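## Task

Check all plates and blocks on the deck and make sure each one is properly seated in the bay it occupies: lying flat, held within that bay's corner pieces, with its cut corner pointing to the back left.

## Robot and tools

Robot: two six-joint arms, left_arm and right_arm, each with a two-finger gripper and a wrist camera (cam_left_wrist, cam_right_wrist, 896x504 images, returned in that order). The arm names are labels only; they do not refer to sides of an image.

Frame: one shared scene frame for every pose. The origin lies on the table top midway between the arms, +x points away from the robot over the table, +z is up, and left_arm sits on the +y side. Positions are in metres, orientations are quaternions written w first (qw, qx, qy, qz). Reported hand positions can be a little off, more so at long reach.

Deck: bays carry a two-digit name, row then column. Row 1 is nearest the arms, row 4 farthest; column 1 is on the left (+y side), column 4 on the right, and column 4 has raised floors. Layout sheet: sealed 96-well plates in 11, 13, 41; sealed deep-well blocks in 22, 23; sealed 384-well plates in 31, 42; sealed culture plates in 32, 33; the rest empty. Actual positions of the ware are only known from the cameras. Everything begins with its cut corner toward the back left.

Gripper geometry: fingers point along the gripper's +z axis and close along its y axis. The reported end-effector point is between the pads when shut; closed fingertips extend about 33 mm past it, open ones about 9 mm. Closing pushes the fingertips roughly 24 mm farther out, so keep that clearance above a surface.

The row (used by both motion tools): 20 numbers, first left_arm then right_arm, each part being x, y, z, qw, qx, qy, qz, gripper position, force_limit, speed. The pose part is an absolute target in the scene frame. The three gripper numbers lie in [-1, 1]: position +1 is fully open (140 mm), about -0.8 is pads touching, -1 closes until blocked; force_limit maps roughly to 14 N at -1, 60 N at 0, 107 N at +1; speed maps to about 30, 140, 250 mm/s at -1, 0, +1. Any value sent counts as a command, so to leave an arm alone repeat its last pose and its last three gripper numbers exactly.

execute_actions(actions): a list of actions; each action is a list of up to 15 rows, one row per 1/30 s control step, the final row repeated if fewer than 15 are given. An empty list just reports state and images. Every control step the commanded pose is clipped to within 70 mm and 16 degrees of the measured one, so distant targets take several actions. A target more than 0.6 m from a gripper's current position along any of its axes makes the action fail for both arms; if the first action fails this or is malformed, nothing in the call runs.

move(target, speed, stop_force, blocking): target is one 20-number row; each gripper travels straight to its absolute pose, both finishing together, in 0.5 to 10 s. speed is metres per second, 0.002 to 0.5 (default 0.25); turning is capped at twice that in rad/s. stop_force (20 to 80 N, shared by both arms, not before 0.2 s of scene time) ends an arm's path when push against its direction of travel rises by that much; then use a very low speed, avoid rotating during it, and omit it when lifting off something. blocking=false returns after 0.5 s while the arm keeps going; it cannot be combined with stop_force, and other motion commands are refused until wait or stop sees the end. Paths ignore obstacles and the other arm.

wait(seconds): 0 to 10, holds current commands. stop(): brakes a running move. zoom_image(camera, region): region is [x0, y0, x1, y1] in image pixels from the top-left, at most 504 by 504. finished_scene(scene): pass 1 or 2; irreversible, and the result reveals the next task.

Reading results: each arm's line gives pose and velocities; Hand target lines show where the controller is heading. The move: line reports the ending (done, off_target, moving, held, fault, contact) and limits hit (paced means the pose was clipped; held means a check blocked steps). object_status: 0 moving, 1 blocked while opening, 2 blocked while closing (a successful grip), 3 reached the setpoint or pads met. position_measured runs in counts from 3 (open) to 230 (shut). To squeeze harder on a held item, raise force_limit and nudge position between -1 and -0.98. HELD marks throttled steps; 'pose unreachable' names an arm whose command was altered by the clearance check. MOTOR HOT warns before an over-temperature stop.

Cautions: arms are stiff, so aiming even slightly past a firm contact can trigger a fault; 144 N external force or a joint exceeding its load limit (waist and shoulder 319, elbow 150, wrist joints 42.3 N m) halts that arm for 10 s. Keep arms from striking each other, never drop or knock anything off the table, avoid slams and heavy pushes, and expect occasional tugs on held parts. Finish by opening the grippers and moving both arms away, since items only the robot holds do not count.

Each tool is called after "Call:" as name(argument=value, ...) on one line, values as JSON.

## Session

Call:
execute_actions(actions=[])

Scene clock: 0.00 s.
left_arm: end_effector_position=(+0.5765, +0.4427, +0.3217) position_measured=3 object_status=3 end_effector_quat_wxyz=(-0.000, +0.999, -0.033, -0.000) end_effector_velocity=(+0.000, -0.000, +0.001) end_effector_angular_velocity=(-0.000, -0.001, +0.000) | right_arm: end_effector_position=(+0.6407, -0.6014, +0.3229) position_measured=3 object_status=3 end_effector_quat_wxyz=(+0.000, +0.995, -0.096, -0.000) end_effector_velocity=(+0.000, -0.000, -0.000) end_effector_angular_velocity=(-0.000, -0.000, -0.000)
Joint positions: left_arm=[-0.053  0.164  1.604  0.001  1.374  1.518] | right_arm=[-0.052  0.164  1.603 -0.001  1.375  1.518]
Joint velocities: left_arm=[ 0.    -0.    -0.001 -0.    -0.    -0.   ] | right_arm=[ 0.     0.    -0.    -0.    -0.001  0.   ]
Joint torques (N m, as the joint torque sensors report them, + toward a larger angle): no reading
Hand target (left_arm): +0.576, +0.443, +0.322; -0.000, +0.999, -0.033, -0.000
Hand target (right_arm): +0.641, -0.601, +0.323; +0.000, +0.995, -0.096, -0.000

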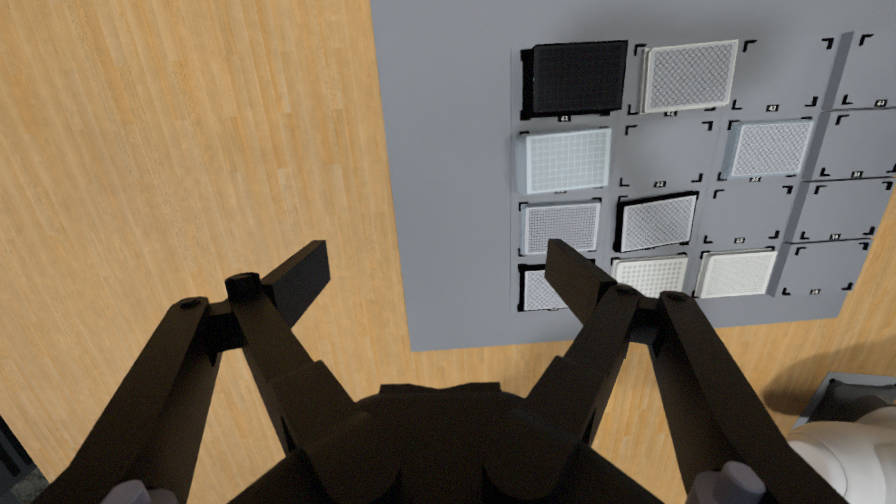

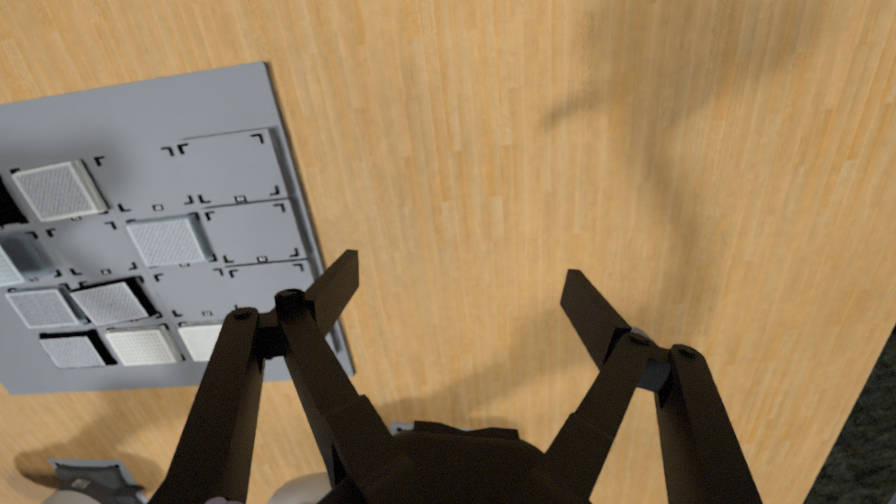

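Call:
move(target=[0.6,0.25,0.14,0,1,0,0,-1,-1,0.5,0.6407,-0.6014,0.3229,0,0.995,-0.096,0,1,0,0])

Call:
zoom_image(camera="cam_left_wrist", region=[320,0,570,270])

Call:
move(target=[0.6,0.06,0.13,0,1,0,0,-1,-1,0.5,0.6407,-0.6014,0.3229,0,0.995,-0.096,0,1,0,0])

Call:
zoom_image(camera="cam_left_wrist", region=[290,0,690,280])

Call:
move(target=[0.35,0.085,0.13,0,1,0,0,-1,-1,0.5,0.6407,-0.6014,0.3229,0,0.995,-0.096,0,1,0,0])

Call:
zoom_image(camera="cam_left_wrist", region=[330,0,730,240])

Call:
zoom_image(camera="cam_left_wrist", region=[140,0,400,240])

Scene clock: 10.03 s.
left_arm: end_effector_position=(+0.5999, +0.2500, +0.1400) position_measured=230 object_status=3 end_effector_quat_wxyz=(-0.000, +1.000, -0.000, +0.000) end_effector_velocity=(+0.000, -0.000, -0.000) end_effector_angular_velocity=(-0.000, +0.000, -0.000) | right_arm: end_effector_position=(+0.6407, -0.6014, +0.3229) position_measured=3 object_status=3 end_effector_quat_wxyz=(+0.000, +0.995, -0.096, +0.000) end_effector_velocity=(+0.000, -0.000, -0.001) end_effector_angular_velocity=(+0.000, +0.001, -0.001)
Joint positions: left_arm=[-0.32   0.357  1.699  0.     1.085  1.185] | right_arm=[-0.052  0.164  1.603  0.     1.375  1.518]
Joint velocities: left_arm=[-0.     0.001 -0.    -0.    -0.    -0.   ] | right_arm=[-0.     0.001  0.    -0.    -0.001  0.001]
Joint torques (N m, as the joint torque sensors report them, + toward a larger angle): left_arm=[  1.51 -71.87 -37.41   3.67   0.02  -0.34] | right_arm=[  3.05 -62.26 -41.05   4.1    0.02  -0.43]
Hand target (left_arm): +0.600, +0.250, +0.140; -0.000, +1.000, -0.000, +0.000
Hand target (right_arm): +0.641, -0.601, +0.323; -0.000, +0.995, -0.096, -0.000
Off the commanded pose (left_arm): 0.000 m, 0 deg.
Off the commanded pose (right_arm): 0.000 m, 0 deg.
move: done
camera_calibration (this result's frames):
cam_left_wrist: T_world_to_cam=[[0.00590836, -0.999063, 0.0428649, 0.237818], [-0.945307, 0.00839983, 0.326075, 0.529008], [-0.32613, -0.042447, -0.944372, 0.530034], [0, 0, 0, 1]] pos_world=[0.67153, 0.25565, 0.317859]
cam_right_wrist: T_world_to_cam=[[-0.111634, -0.993323, -0.0291116, -0.508911], [-0.928147, 0.093752, 0.360213, 0.553407], [-0.355079, 0.0672318, -0.932416, 0.764471], [0, 0, 0, 1]] pos_world=[0.728279, -0.608793, 0.498645]

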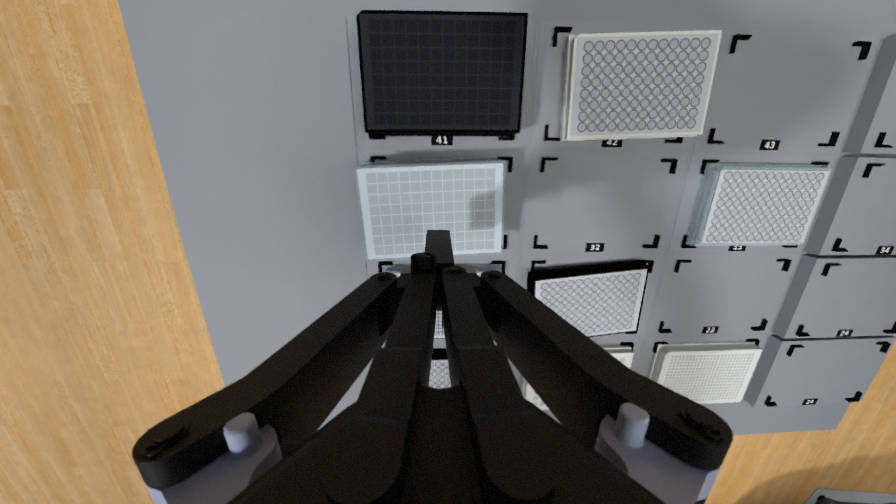

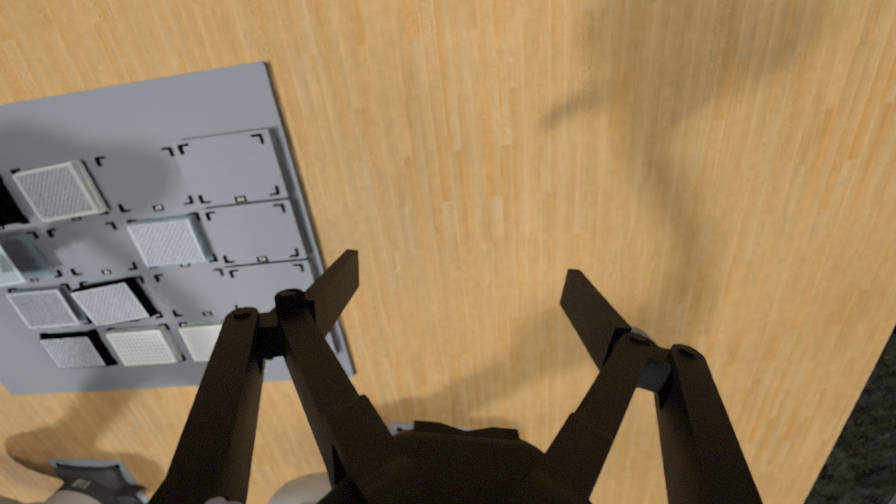

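Region (320, 0, 570, 270) of cam_left_wrist's 896x504 image, scaled by 1.867, with more detail than that image has; it fills the left 467 columns of this view, and the rest is white.

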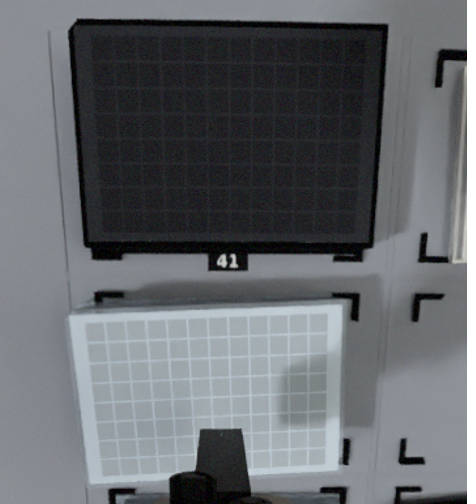

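Scene clock: 11.17 s.
left_arm: end_effector_position=(+0.6000, +0.0600, +0.1300) position_measured=230 object_status=3 end_effector_quat_wxyz=(-0.000, +1.000, +0.000, +0.000) end_effector_velocity=(+0.000, -0.000, +0.000) end_effector_angular_velocity=(+0.000, -0.001, -0.001) | right_arm: end_effector_position=(+0.6407, -0.6014, +0.3229) position_measured=3 object_status=3 end_effector_quat_wxyz=(-0.000, +0.995, -0.096, -0.000) end_effector_velocity=(-0.000, -0.000, +0.001) end_effector_angular_velocity=(-0.000, -0.002, -0.000)
Joint positions: left_arm=[-0.542  0.485  1.526  0.     1.13   0.963] | right_arm=[-0.052  0.164  1.603  0.     1.375  1.518]
Joint velocities: left_arm=[-0.001  0.    -0.001  0.001  0.    -0.   ] | right_arm=[-0.    -0.002 -0.     0.    -0.     0.   ]
Joint torques (N m, as the joint torque sensors report them, + toward a larger angle): left_arm=[  2.39 -83.16 -38.49   3.73  -0.04  -0.28] | right_arm=[  2.76 -62.03 -41.41   3.98   0.1   -0.34]
Hand target (left_arm): +0.600, +0.060, +0.130; -0.000, +1.000, +0.000, +0.000
Hand target (right_arm): +0.641, -0.601, +0.323; -0.000, +0.995, -0.096, -0.000
Off the commanded pose (left_arm): 0.000 m, 0 deg.
Off the commanded pose (right_arm): 0.000 m, 0 deg.
move: done
camera_calibration (this result's frames):
cam_left_wrist: T_world_to_cam=[[0.00608472, -0.999062, 0.0428755, 0.0483552], [-0.945312, 0.00823595, 0.326065, 0.533969], [-0.326112, -0.0425147, -0.944375, 0.512545], [0, 0, 0, 1]] pos_world=[0.67162, 0.0657028, 0.307853]
cam_right_wrist: T_world_to_cam=[[-0.111636, -0.993323, -0.029116, -0.508907], [-0.928136, 0.0937508, 0.360243, 0.553383], [-0.355108, 0.0672398, -0.932404, 0.76447], [0, 0, 0, 1]] pos_world=[0.728272, -0.608791, 0.498624]

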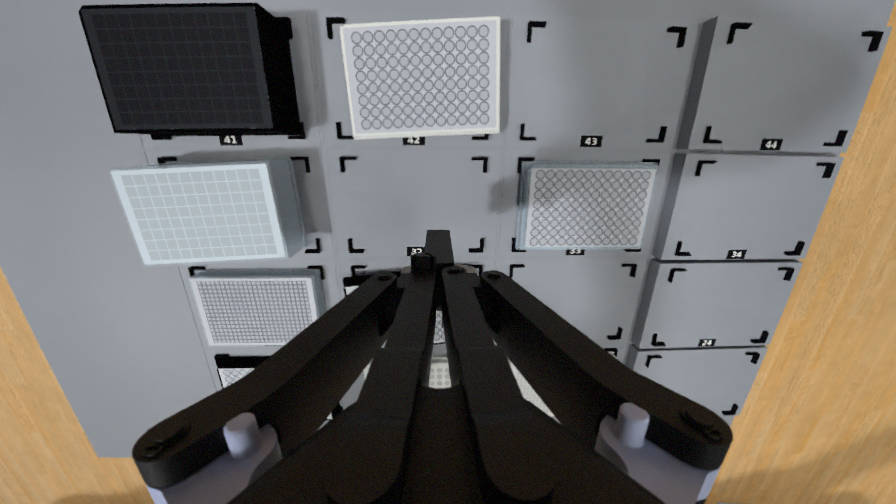

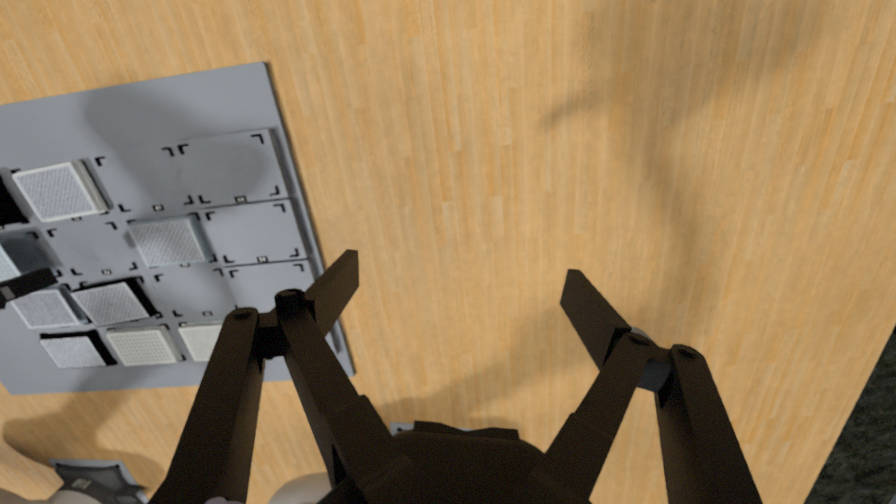

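Region (290, 0, 690, 280) of cam_left_wrist's 896x504 image, scaled by 1.260, with more detail than that image has; it fills the top 353 rows of this view, and the rest is white.

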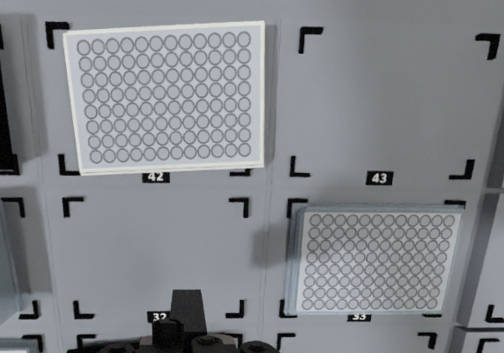

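Scene clock: 12.57 s.
left_arm: end_effector_position=(+0.3501, +0.0850, +0.1301) position_measured=230 object_status=3 end_effector_quat_wxyz=(-0.000, +1.000, -0.000, +0.000) end_effector_velocity=(-0.000, +0.000, +0.000) end_effector_angular_velocity=(+0.000, +0.000, -0.000) | right_arm: end_effector_position=(+0.6407, -0.6014, +0.3229) position_measured=3 object_status=3 end_effector_quat_wxyz=(-0.000, +0.995, -0.096, -0.000) end_effector_velocity=(+0.000, -0.000, -0.000) end_effector_angular_velocity=(+0.000, +0.001, -0.001)
Joint positions: left_arm=[-0.752  0.177  1.96   0.     1.004  0.753] | right_arm=[-0.052  0.164  1.603  0.     1.375  1.518]
Joint velocities: left_arm=[-0. -0.  0.  0.  0. -0.] | right_arm=[ 0.     0.001  0.    -0.    -0.     0.001]
Joint torques (N m, as the joint torque sensors report them, + toward a larger angle): left_arm=[  1.78 -52.52 -36.12   3.38   0.08  -0.31] | right_arm=[  2.46 -61.18 -41.43   3.98   0.23  -0.47]
Hand target (left_arm): +0.350, +0.085, +0.130; -0.000, +1.000, -0.000, +0.000
Hand target (right_arm): +0.641, -0.601, +0.323; -0.000, +0.995, -0.096, -0.000
Off the commanded pose (left_arm): 0.000 m, 0 deg.
Off the commanded pose (right_arm): 0.000 m, 0 deg.
move: done
camera_calibration (this result's frames):
cam_left_wrist: T_world_to_cam=[[0.00597191, -0.999062, 0.0428983, 0.0748786], [-0.945282, 0.0083539, 0.326148, 0.297443], [-0.326201, -0.0424987, -0.944345, 0.432252], [0, 0, 0, 1]] pos_world=[0.421721, 0.0906937, 0.307973]
cam_right_wrist: T_world_to_cam=[[-0.111636, -0.993322, -0.029116, -0.508907], [-0.928135, 0.0937508, 0.360244, 0.553383], [-0.355108, 0.0672399, -0.932404, 0.76447], [0, 0, 0, 1]] pos_world=[0.728272, -0.608792, 0.498624]

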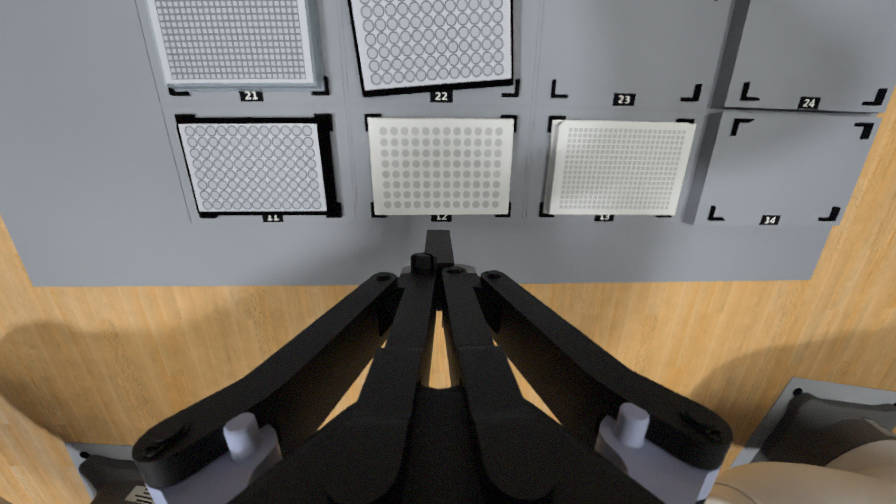

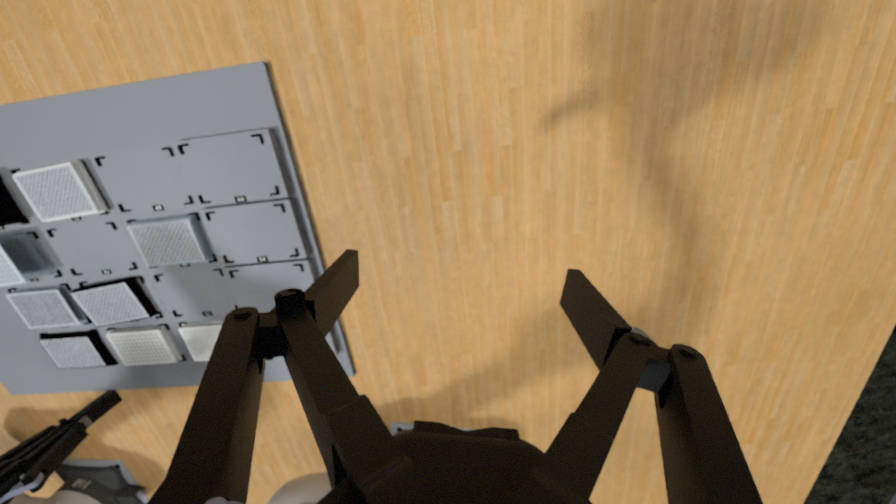

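Region (330, 0, 730, 240) of cam_left_wrist's 896x504 image, scaled by 1.260, with more detail than that image has; it fills the top 302 rows of this view, and the rest is white.

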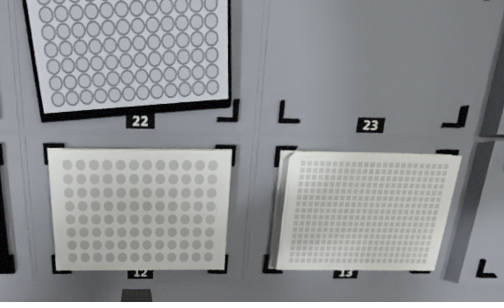

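Region (140, 0, 400, 240) of cam_left_wrist's 896x504 image, scaled by 1.938, with more detail than that image has; it fills the top 465 rows of this view, and the rest is white.

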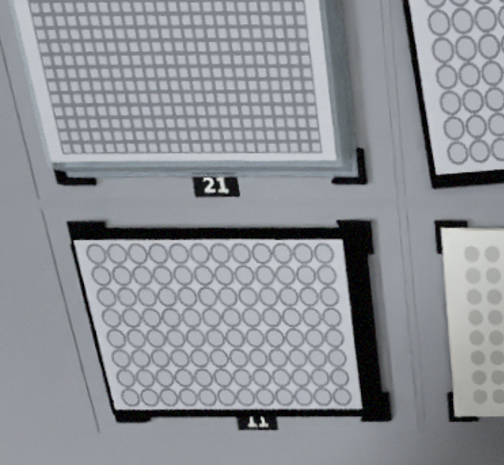

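Call:
move(target=[0.509,0.088,0.09,0,0.7071,0.7071,0,0.5,-1,0,0.6407,-0.6014,0.3229,0,0.995,-0.096,0,1,0,0], speed=0.4)

Call:
move(target=[0.509,0.088,0.058,0,0.7071,0.7071,0,0.5,-1,0,0.6407,-0.6014,0.3229,0,0.995,-0.096,0,1,0,0], speed=0.05)

Scene clock: 33.83 s.
left_arm: end_effector_position=(+0.5090, +0.0881, +0.0899) position_measured=66 object_status=3 end_effector_quat_wxyz=(-0.000, +0.707, +0.707, -0.000) end_effector_velocity=(-0.001, +0.001, -0.001) end_effector_angular_velocity=(+0.003, +0.001, -0.001) | right_arm: end_effector_position=(+0.6407, -0.6014, +0.3229) position_measured=3 object_status=3 end_effector_quat_wxyz=(-0.000, +0.995, -0.096, -0.000) end_effector_velocity=(-0.000, +0.000, +0.001) end_effector_angular_velocity=(+0.000, -0.001, +0.000)
Joint positions: left_arm=[-0.583  0.387  1.759 -0.     0.996 -0.649] | right_arm=[-0.052  0.164  1.603  0.     1.375  1.518]
Joint velocities: left_arm=[-0.001  0.001  0.002  0.002 -0.    -0.001] | right_arm=[-0.    -0.002 -0.     0.     0.001 -0.   ]
Joint torques (N m, as the joint torque sensors report them, + toward a larger angle): left_arm=[  3.01 -71.69 -36.03   3.4    0.03   0.05] | right_arm=[  3.2  -62.06 -41.65   4.04   0.16  -0.53]
Hand target (left_arm): +0.509, +0.088, +0.090; -0.000, +0.707, +0.707, -0.000
Hand target (right_arm): +0.641, -0.601, +0.323; -0.000, +0.995, -0.096, +0.000
Off the commanded pose (left_arm): 0.000 m, 0 deg.
Off the commanded pose (right_arm): 0.000 m, 0 deg.
move: done
camera_calibration (this result's frames):
cam_left_wrist: T_world_to_cam=[[0.999064, 0.00609134, 0.0428293, -0.515335], [-0.00822722, -0.945215, 0.326345, 0.0677599], [0.0424707, -0.326392, -0.94428, 0.283622], [0, 0, 0, 1]] pos_world=[0.503364, 0.159759, 0.267777]
cam_right_wrist: T_world_to_cam=[[-0.111636, -0.993323, -0.0291151, -0.508908], [-0.928138, 0.0937515, 0.360237, 0.55339], [-0.355102, 0.0672384, -0.932406, 0.764466], [0, 0, 0, 1]] pos_world=[0.728273, -0.608792, 0.498625]

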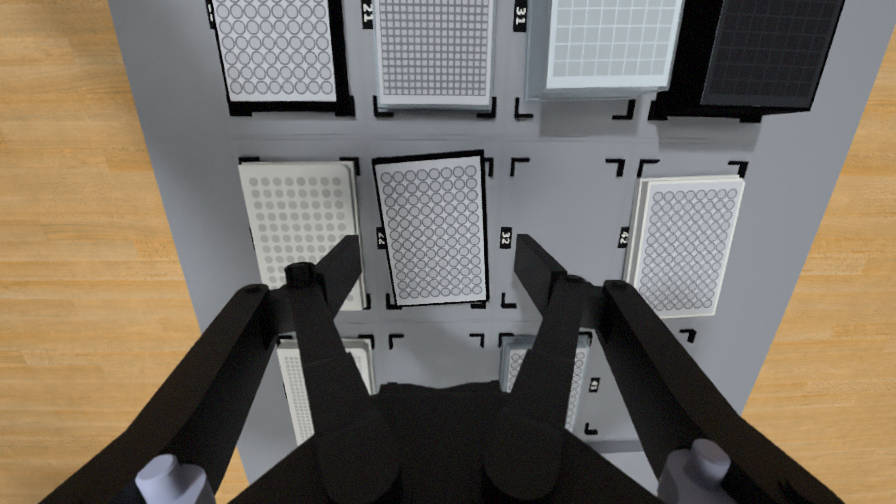

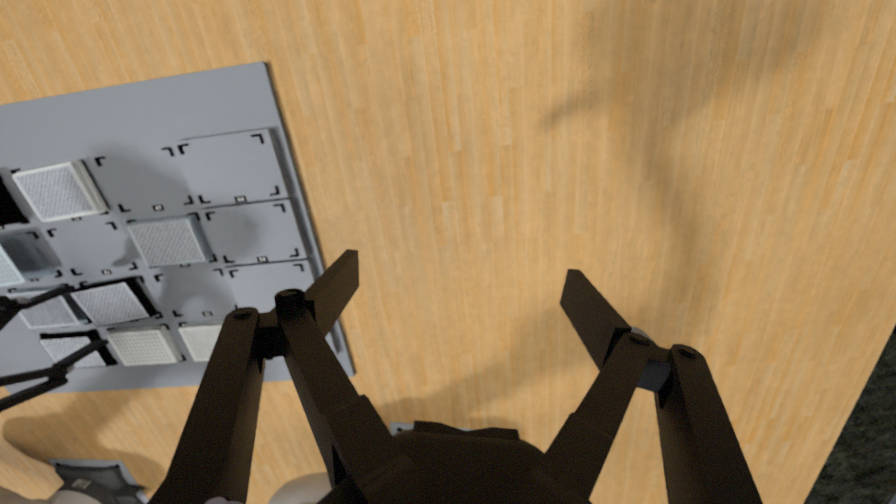

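Scene clock: 34.73 s.
left_arm: end_effector_position=(+0.5090, +0.0880, +0.0580) position_measured=66 object_status=3 end_effector_quat_wxyz=(+0.000, +0.707, +0.707, -0.000) end_effector_velocity=(-0.001, +0.000, -0.001) end_effector_angular_velocity=(-0.000, +0.002, +0.001) | right_arm: end_effector_position=(+0.6407, -0.6014, +0.3229) position_measured=3 object_status=3 end_effector_quat_wxyz=(-0.000, +0.995, -0.096, -0.000) end_effector_velocity=(-0.000, +0.000, -0.000) end_effector_angular_velocity=(+0.001, +0.001, +0.001)
Joint positions: left_arm=[-0.583  0.417  1.782 -0.     0.942 -0.649] | right_arm=[-0.052  0.164  1.603  0.     1.375  1.518]
Joint velocities: left_arm=[ 0.     0.     0.001 -0.001 -0.    -0.   ] | right_arm=[ 0.     0.     0.     0.     0.001 -0.001]
Joint torques (N m, as the joint torque sensors report them, + toward a larger angle): left_arm=[  1.69 -73.43 -34.87   3.29   0.06  -0.15] | right_arm=[  2.63 -59.68 -41.46   3.95   0.08  -0.26]
Hand target (left_arm): +0.509, +0.088, +0.058; +0.000, +0.707, +0.707, -0.000
Hand target (right_arm): +0.641, -0.601, +0.323; -0.000, +0.995, -0.096, +0.000
Off the commanded pose (left_arm): 0.000 m, 0 deg.
Off the commanded pose (right_arm): 0.000 m, 0 deg.
move: done
camera_calibration (this result's frames):
cam_left_wrist: T_world_to_cam=[[0.999058, 0.00597474, 0.0429878, -0.513942], [-0.00838696, -0.945232, 0.326292, 0.0782006], [0.0425829, -0.326345, -0.944291, 0.25341], [0, 0, 0, 1]] pos_world=[0.503323, 0.159687, 0.235869]
cam_right_wrist: T_world_to_cam=[[-0.111636, -0.993323, -0.0291152, -0.508907], [-0.928138, 0.0937516, 0.360237, 0.55339], [-0.355102, 0.0672384, -0.932406, 0.764466], [0, 0, 0, 1]] pos_world=[0.728273, -0.608792, 0.498625]

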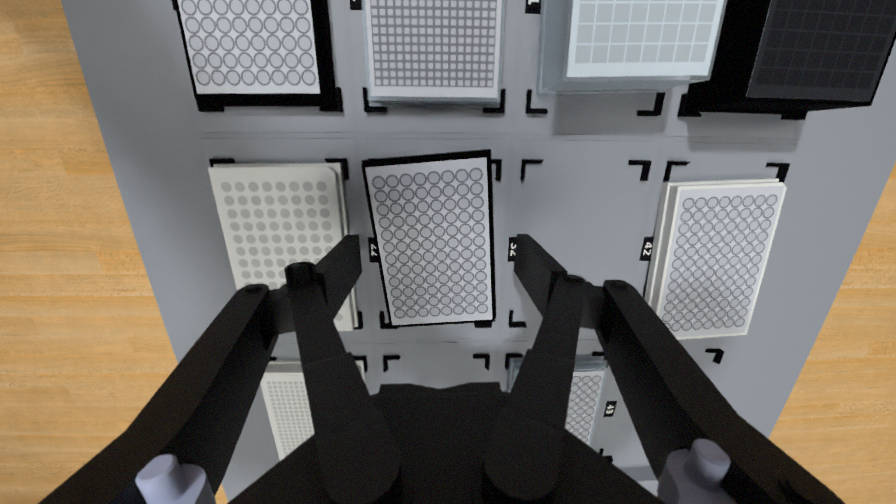

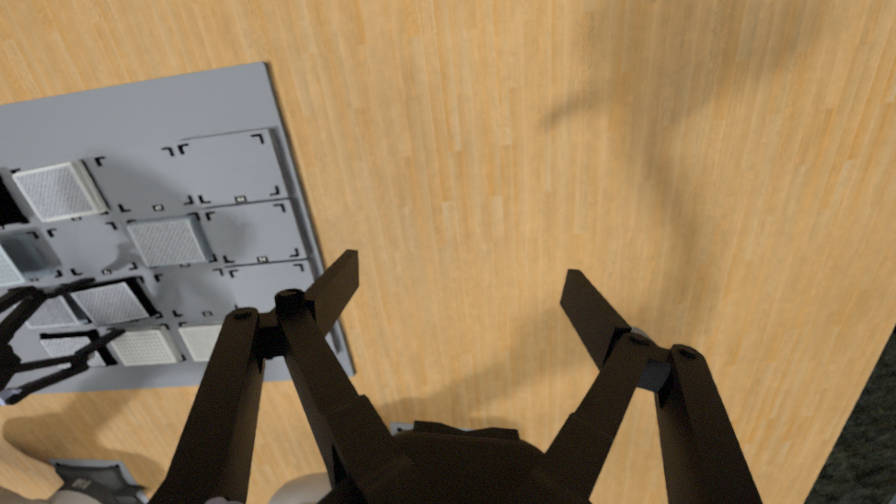

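Call:
move(target=[0.51,0.088,0.056,0,0.7071,0.7071,0,0.37,-1,0,0.6407,-0.6014,0.3229,0,0.995,-0.096,0,1,0,0], speed=0.03)

Call:
move(target=[0.51,0.088,0.039,0,0.7071,0.7071,0,0.37,-1,0,0.6407,-0.6014,0.3229,0,0.995,-0.096,0,1,0,0], speed=0.015)

Call:
move(target=[0.51,0.088,0.039,0,0.7071,0.7071,0,-1,-0.5,-1,0.6407,-0.6014,0.3229,0,0.995,-0.096,0,1,0,0])

Call:
move(target=[0.51,0.088,0.044,0,0.7071,0.7071,0,-1,-0.5,-1,0.6407,-0.6014,0.3229,0,0.995,-0.096,0,1,0,0], speed=0.01)

Call:
zoom_image(camera="cam_left_wrist", region=[320,120,560,370])

Scene clock: 47.00 s.
left_arm: end_effector_position=(+0.5100, +0.0880, +0.0560) position_measured=82 object_status=3 end_effector_quat_wxyz=(-0.000, +0.707, +0.707, -0.000) end_effector_velocity=(+0.001, -0.001, +0.001) end_effector_angular_velocity=(-0.001, -0.002, -0.000) | right_arm: end_effector_position=(+0.6407, -0.6014, +0.3229) position_measured=3 object_status=3 end_effector_quat_wxyz=(-0.000, +0.995, -0.096, -0.000) end_effector_velocity=(-0.000, +0.000, +0.000) end_effector_angular_velocity=(-0.000, -0.001, +0.001)
Joint positions: left_arm=[-0.582  0.42   1.782 -0.     0.939 -0.648] | right_arm=[-0.052  0.164  1.603  0.     1.375  1.518]
Joint velocities: left_arm=[ 0.     0.    -0.002  0.001 -0.     0.   ] | right_arm=[ 0.    -0.001 -0.    -0.    -0.    -0.001]
Joint torques (N m, as the joint torque sensors report them, + toward a larger angle): left_arm=[  1.63 -73.3  -34.7    3.36   0.21  -0.2 ] | right_arm=[  2.73 -62.38 -41.47   4.05   0.06  -0.56]
Hand target (left_arm): +0.510, +0.088, +0.056; -0.000, +0.707, +0.707, -0.000
Hand target (right_arm): +0.641, -0.601, +0.323; -0.000, +0.995, -0.096, +0.000
Off the commanded pose (left_arm): 0.000 m, 0 deg.
Off the commanded pose (right_arm): 0.000 m, 0 deg.
move: done
camera_calibration (this result's frames):
cam_left_wrist: T_world_to_cam=[[0.999059, 0.00600961, 0.042958, -0.514857], [-0.00834331, -0.945239, 0.326271, 0.0788508], [0.0425664, -0.326322, -0.9443, 0.251465], [0, 0, 0, 1]] pos_world=[0.504327, 0.159686, 0.233849]
cam_right_wrist: T_world_to_cam=[[-0.111636, -0.993323, -0.0291151, -0.508907], [-0.928138, 0.0937516, 0.360237, 0.55339], [-0.355102, 0.0672384, -0.932406, 0.764466], [0, 0, 0, 1]] pos_world=[0.728273, -0.608792, 0.498625]

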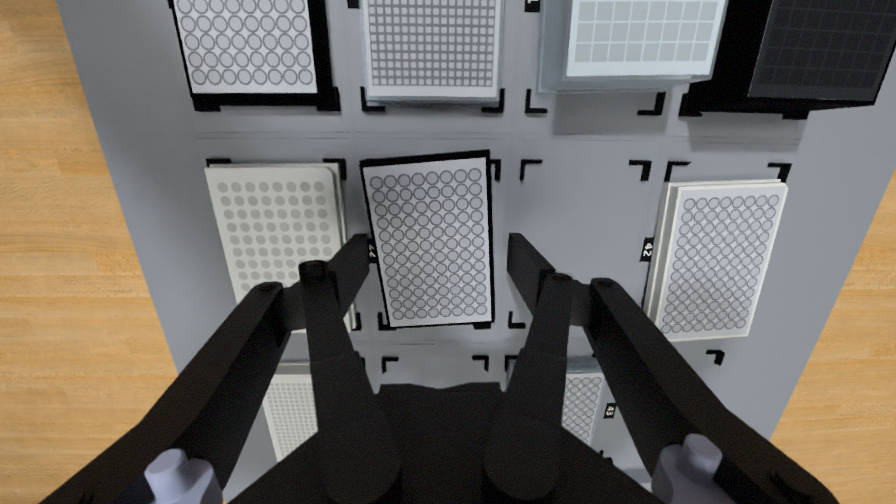

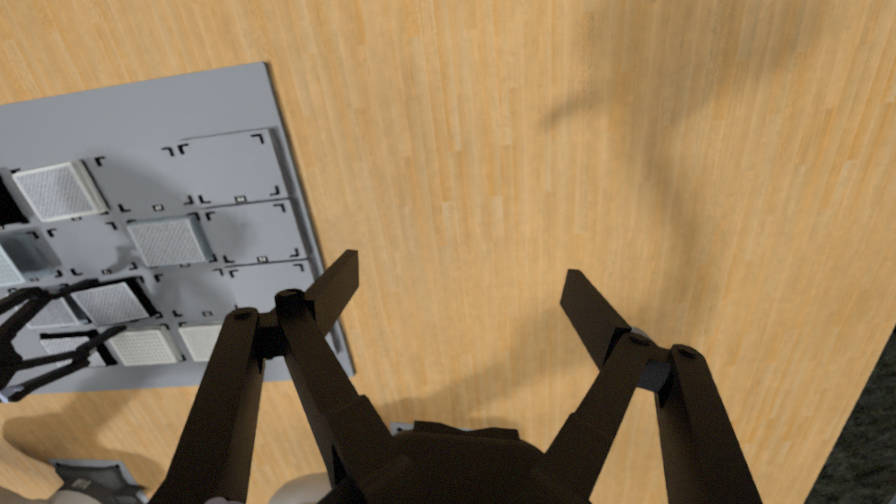

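Scene clock: 48.37 s.
left_arm: end_effector_position=(+0.5100, +0.0880, +0.0390) position_measured=82 object_status=3 end_effector_quat_wxyz=(+0.000, +0.707, +0.707, -0.000) end_effector_velocity=(-0.000, -0.000, +0.000) end_effector_angular_velocity=(-0.001, -0.000, +0.000) | right_arm: end_effector_position=(+0.6407, -0.6014, +0.3229) position_measured=3 object_status=3 end_effector_quat_wxyz=(-0.000, +0.995, -0.096, -0.000) end_effector_velocity=(-0.000, -0.000, +0.001) end_effector_angular_velocity=(-0.000, -0.001, +0.001)
Joint positions: left_arm=[-0.582  0.437  1.794 -0.     0.911 -0.648] | right_arm=[-0.052  0.164  1.603  0.     1.375  1.518]
Joint velocities: left_arm=[ 0.    -0.001  0.    -0.    -0.     0.   ] | right_arm=[-0.    -0.001 -0.    -0.    -0.    -0.001]
Joint torques (N m, as the joint torque sensors report them, + toward a larger angle): left_arm=[  2.44 -74.09 -33.82   3.12   0.1   -0.2 ] | right_arm=[  2.32 -61.06 -41.64   4.02   0.01  -0.51]
Hand target (left_arm): +0.510, +0.088, +0.039; +0.000, +0.707, +0.707, -0.000
Hand target (right_arm): +0.641, -0.601, +0.323; -0.000, +0.995, -0.096, +0.000
Off the commanded pose (left_arm): 0.000 m, 0 deg.
Off the commanded pose (right_arm): 0.000 m, 0 deg.
move: done
camera_calibration (this result's frames):
cam_left_wrist: T_world_to_cam=[[0.999058, 0.00599574, 0.0429725, -0.51413], [-0.00836161, -0.945236, 0.326281, 0.084403], [0.0425755, -0.326333, -0.944296, 0.235416], [0, 0, 0, 1]] pos_world=[0.504329, 0.159687, 0.216857]
cam_right_wrist: T_world_to_cam=[[-0.111636, -0.993323, -0.0291152, -0.508907], [-0.928138, 0.0937516, 0.360237, 0.55339], [-0.355102, 0.0672384, -0.932406, 0.764466], [0, 0, 0, 1]] pos_world=[0.728273, -0.608792, 0.498625]

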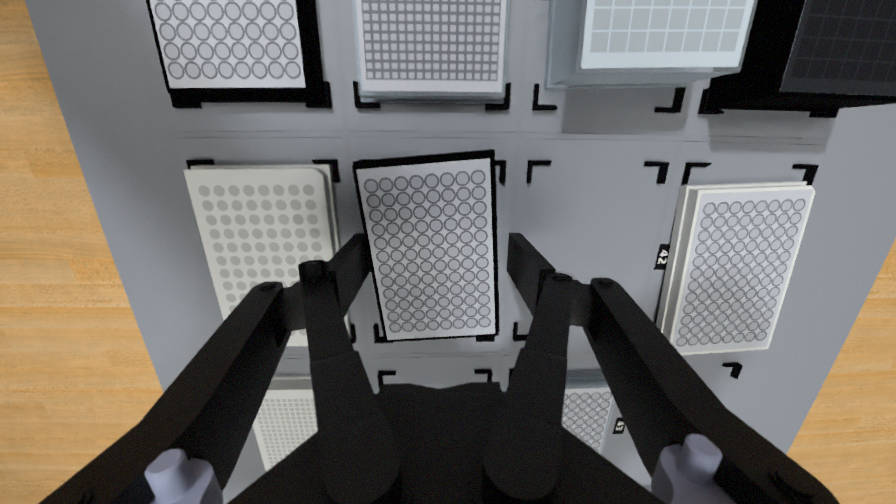

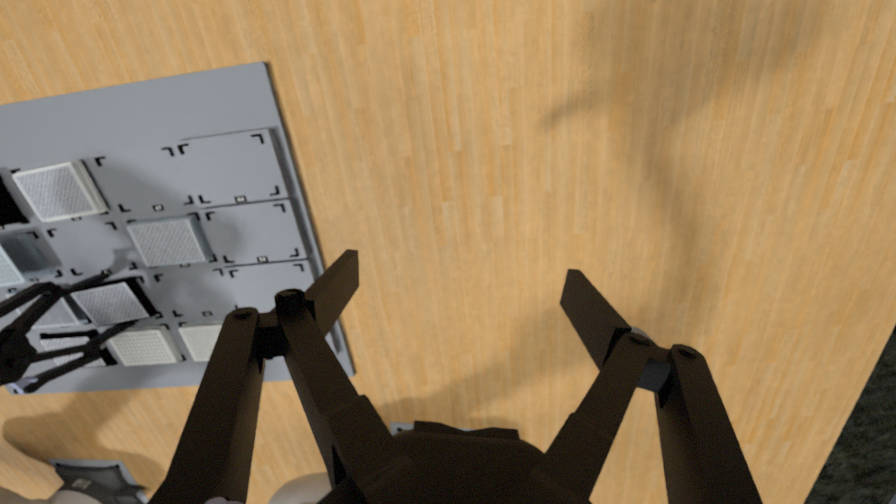

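Scene clock: 49.07 s.
left_arm: end_effector_position=(+0.5100, +0.0880, +0.0390) position_measured=102 object_status=2 end_effector_quat_wxyz=(+0.000, +0.707, +0.707, -0.000) end_effector_velocity=(-0.000, +0.000, +0.000) end_effector_angular_velocity=(-0.000, +0.000, +0.000) | right_arm: end_effector_position=(+0.6407, -0.6014, +0.3229) position_measured=3 object_status=3 end_effector_quat_wxyz=(-0.000, +0.995, -0.096, -0.000) end_effector_velocity=(+0.000, +0.000, +0.001) end_effector_angular_velocity=(-0.000, -0.001, +0.000)
Joint positions: left_arm=[-0.582  0.437  1.794 -0.     0.911 -0.648] | right_arm=[-0.052  0.164  1.603  0.     1.375  1.518]
Joint velocities: left_arm=[ 0.    -0.     0.    -0.001  0.     0.   ] | right_arm=[ 0.    -0.001 -0.001  0.     0.001 -0.   ]
Joint torques (N m, as the joint torque sensors report them, + toward a larger angle): left_arm=[  1.14 -61.14 -27.48   3.21  -1.04   0.04] | right_arm=[  2.97 -61.84 -41.1    4.22  -0.1   -0.53]
Hand target (left_arm): +0.510, +0.088, +0.039; +0.000, +0.707, +0.707, -0.000
Hand target (right_arm): +0.641, -0.601, +0.323; -0.000, +0.995, -0.096, +0.000
Off the commanded pose (left_arm): 0.000 m, 0 deg.
Off the commanded pose (right_arm): 0.000 m, 0 deg.
move: done
camera_calibration (this result's frames):
cam_left_wrist: T_world_to_cam=[[0.999058, 0.00599537, 0.042969, -0.514129], [-0.00836069, -0.945237, 0.326279, 0.0844047], [0.042572, -0.326331, -0.944297, 0.235415], [0, 0, 0, 1]] pos_world=[0.504328, 0.159688, 0.216854]
cam_right_wrist: T_world_to_cam=[[-0.111636, -0.993323, -0.0291151, -0.508907], [-0.928138, 0.0937516, 0.360237, 0.55339], [-0.355102, 0.0672383, -0.932406, 0.764466], [0, 0, 0, 1]] pos_world=[0.728273, -0.608792, 0.498625]

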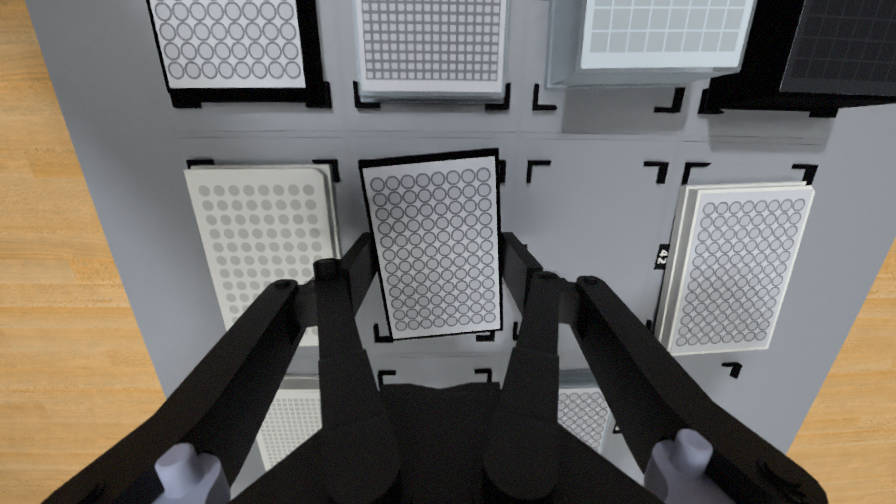

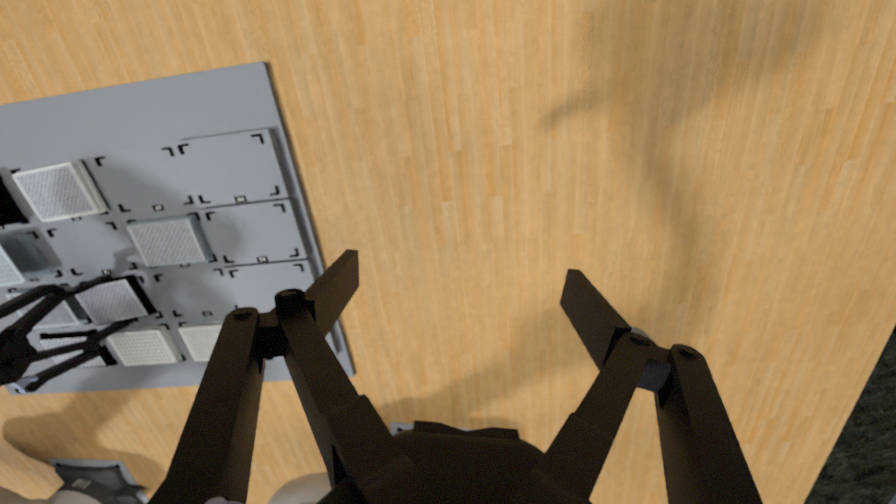

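Scene clock: 49.80 s.
left_arm: end_effector_position=(+0.5100, +0.0880, +0.0440) position_measured=102 object_status=2 end_effector_quat_wxyz=(-0.000, +0.707, +0.707, -0.000) end_effector_velocity=(-0.001, +0.001, -0.001) end_effector_angular_velocity=(+0.001, +0.000, -0.000) | right_arm: end_effector_position=(+0.6407, -0.6014, +0.3229) position_measured=3 object_status=3 end_effector_quat_wxyz=(-0.000, +0.995, -0.096, -0.000) end_effector_velocity=(+0.000, +0.000, -0.002) end_effector_angular_velocity=(+0.001, +0.003, -0.001)
Joint positions: left_arm=[-0.582  0.432  1.79  -0.     0.919 -0.648] | right_arm=[-0.052  0.164  1.603  0.     1.375  1.518]
Joint velocities: left_arm=[-0.    -0.     0.002  0.001 -0.    -0.   ] | right_arm=[0.    0.003 0.    0.    0.    0.001]
Joint torques (N m, as the joint torque sensors report them, + toward a larger angle): left_arm=[  2.4  -73.46 -34.21   3.21  -0.02  -0.21] | right_arm=[  1.79 -61.68 -40.9    4.18  -0.08  -0.49]
Hand target (left_arm): +0.510, +0.088, +0.044; -0.000, +0.707, +0.707, +0.000
Hand target (right_arm): +0.641, -0.601, +0.323; -0.000, +0.995, -0.096, +0.000
Off the commanded pose (left_arm): 0.000 m, 0 deg.
Off the commanded pose (right_arm): 0.000 m, 0 deg.
move: done
camera_calibration (this result's frames):
cam_left_wrist: T_world_to_cam=[[0.999059, 0.0059951, 0.0429561, -0.514347], [-0.00835634, -0.94524, 0.32627, 0.0827724], [0.0425599, -0.326321, -0.9443, 0.240131], [0, 0, 0, 1]] pos_world=[0.504334, 0.159683, 0.221844]
cam_right_wrist: T_world_to_cam=[[-0.111636, -0.993323, -0.0291152, -0.508908], [-0.928138, 0.0937516, 0.360237, 0.55339], [-0.355102, 0.0672384, -0.932406, 0.764466], [0, 0, 0, 1]] pos_world=[0.728273, -0.608792, 0.498625]

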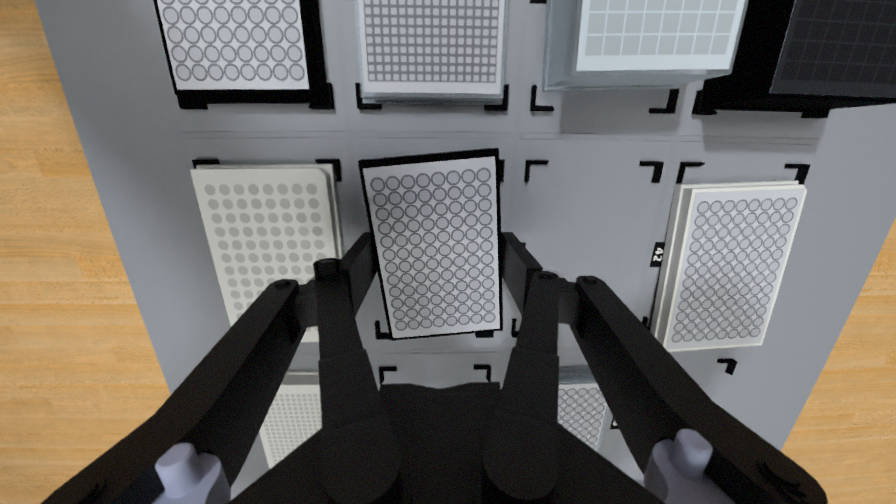

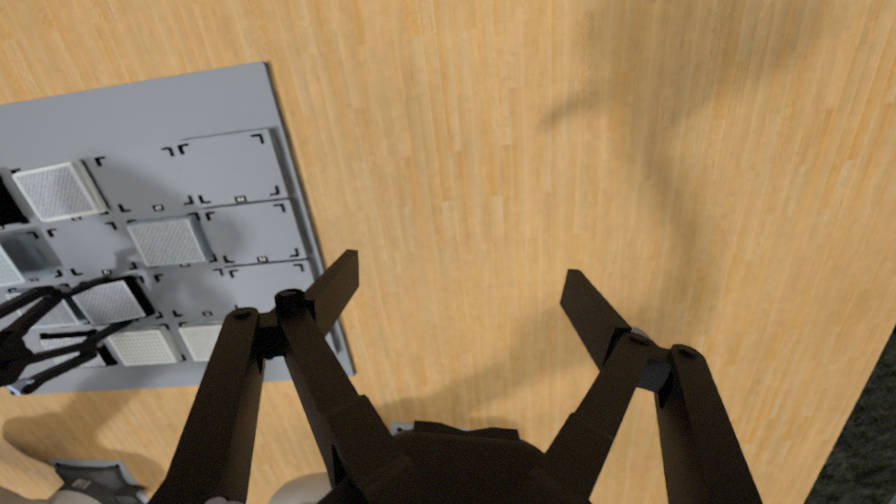

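Region (320, 120, 560, 370) of cam_left_wrist's 896x504 image, scaled by 2.016, with more detail than that image has; it fills the left 484 columns of this view, and the rest is white.

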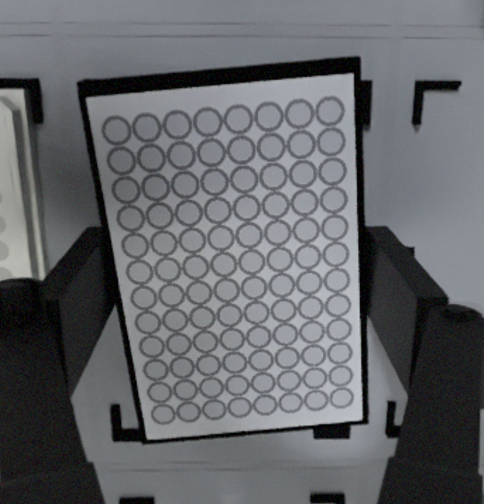

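Call:
move(target=[0.509,0.083,0.044,0,0.7402,0.6724,0,-1,-0.5,-1,0.6407,-0.6014,0.3229,0,0.995,-0.096,0,1,0,0], speed=0.03)

Call:
zoom_image(camera="cam_left_wrist", region=[320,120,560,370])

Scene clock: 58.10 s.
left_arm: end_effector_position=(+0.5090, +0.0830, +0.0440) position_measured=102 object_status=2 end_effector_quat_wxyz=(-0.000, +0.740, +0.672, +0.000) end_effector_velocity=(+0.000, -0.000, +0.000) end_effector_angular_velocity=(-0.000, -0.000, -0.000) | right_arm: end_effector_position=(+0.6407, -0.6014, +0.3229) position_measured=3 object_status=3 end_effector_quat_wxyz=(-0.000, +0.995, -0.096, -0.000) end_effector_velocity=(-0.000, +0.000, -0.000) end_effector_angular_velocity=(+0.000, +0.001, -0.001)
Joint positions: left_arm=[-0.589  0.435  1.786  0.     0.921 -0.558] | right_arm=[-0.052  0.164  1.603  0.     1.375  1.518]
Joint velocities: left_arm=[-0.     0.    -0.001 -0.     0.     0.   ] | right_arm=[-0.  0.  0.  0.  0.  0.]
Joint torques (N m, as the joint torque sensors report them, + toward a larger angle): left_arm=[  1.89 -74.17 -34.12   3.2    0.04  -0.14] | right_arm=[  3.35 -62.14 -41.15   4.04   0.19  -0.34]
Hand target (left_arm): +0.509, +0.083, +0.044; +0.000, +0.740, +0.672, +0.000
Hand target (right_arm): +0.641, -0.601, +0.323; -0.000, +0.995, -0.096, +0.000
Off the commanded pose (left_arm): 0.000 m, 0 deg.
Off the commanded pose (right_arm): 0.000 m, 0 deg.
move: done
camera_calibration (this result's frames):
cam_left_wrist: T_world_to_cam=[[0.99504, -0.0897122, 0.0429865, -0.503334], [-0.0988531, -0.940102, 0.326246, 0.12368], [0.0111435, -0.328877, -0.944307, 0.254754], [0, 0, 0, 1]] pos_world=[0.510224, 0.1549, 0.221852]
cam_right_wrist: T_world_to_cam=[[-0.111636, -0.993323, -0.029115, -0.508908], [-0.928138, 0.0937515, 0.360237, 0.55339], [-0.355102, 0.0672382, -0.932406, 0.764466], [0, 0, 0, 1]] pos_world=[0.728273, -0.608792, 0.498625]

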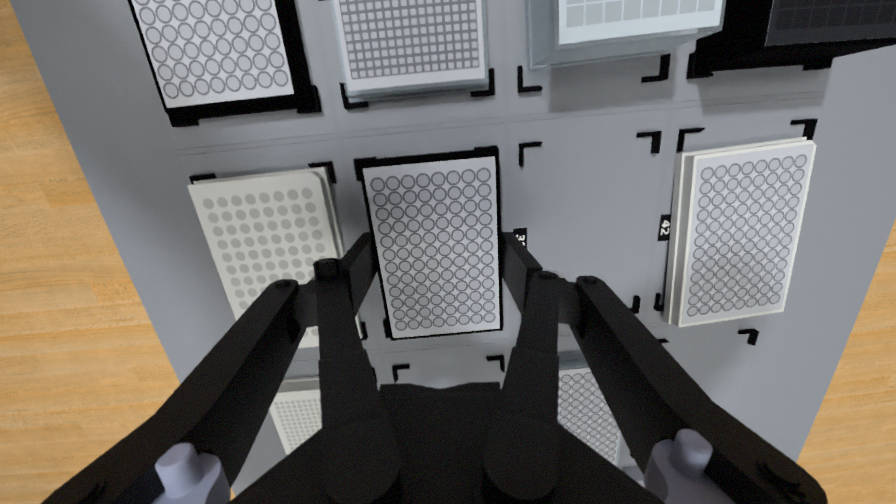

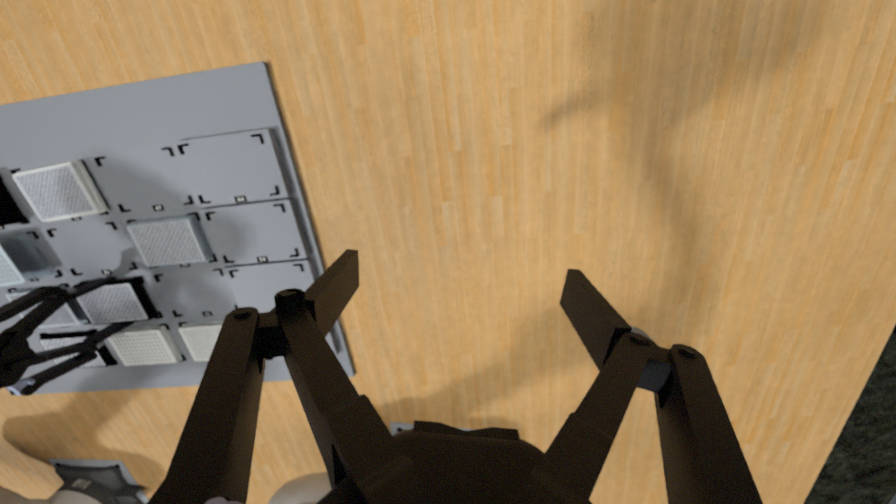

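Region (320, 120, 560, 370) of cam_left_wrist's 896x504 image, scaled by 2.016, with more detail than that image has; it fills the left 484 columns of this view, and the rest is white.

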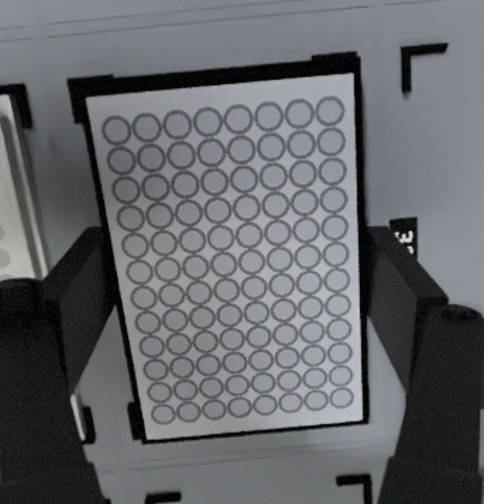

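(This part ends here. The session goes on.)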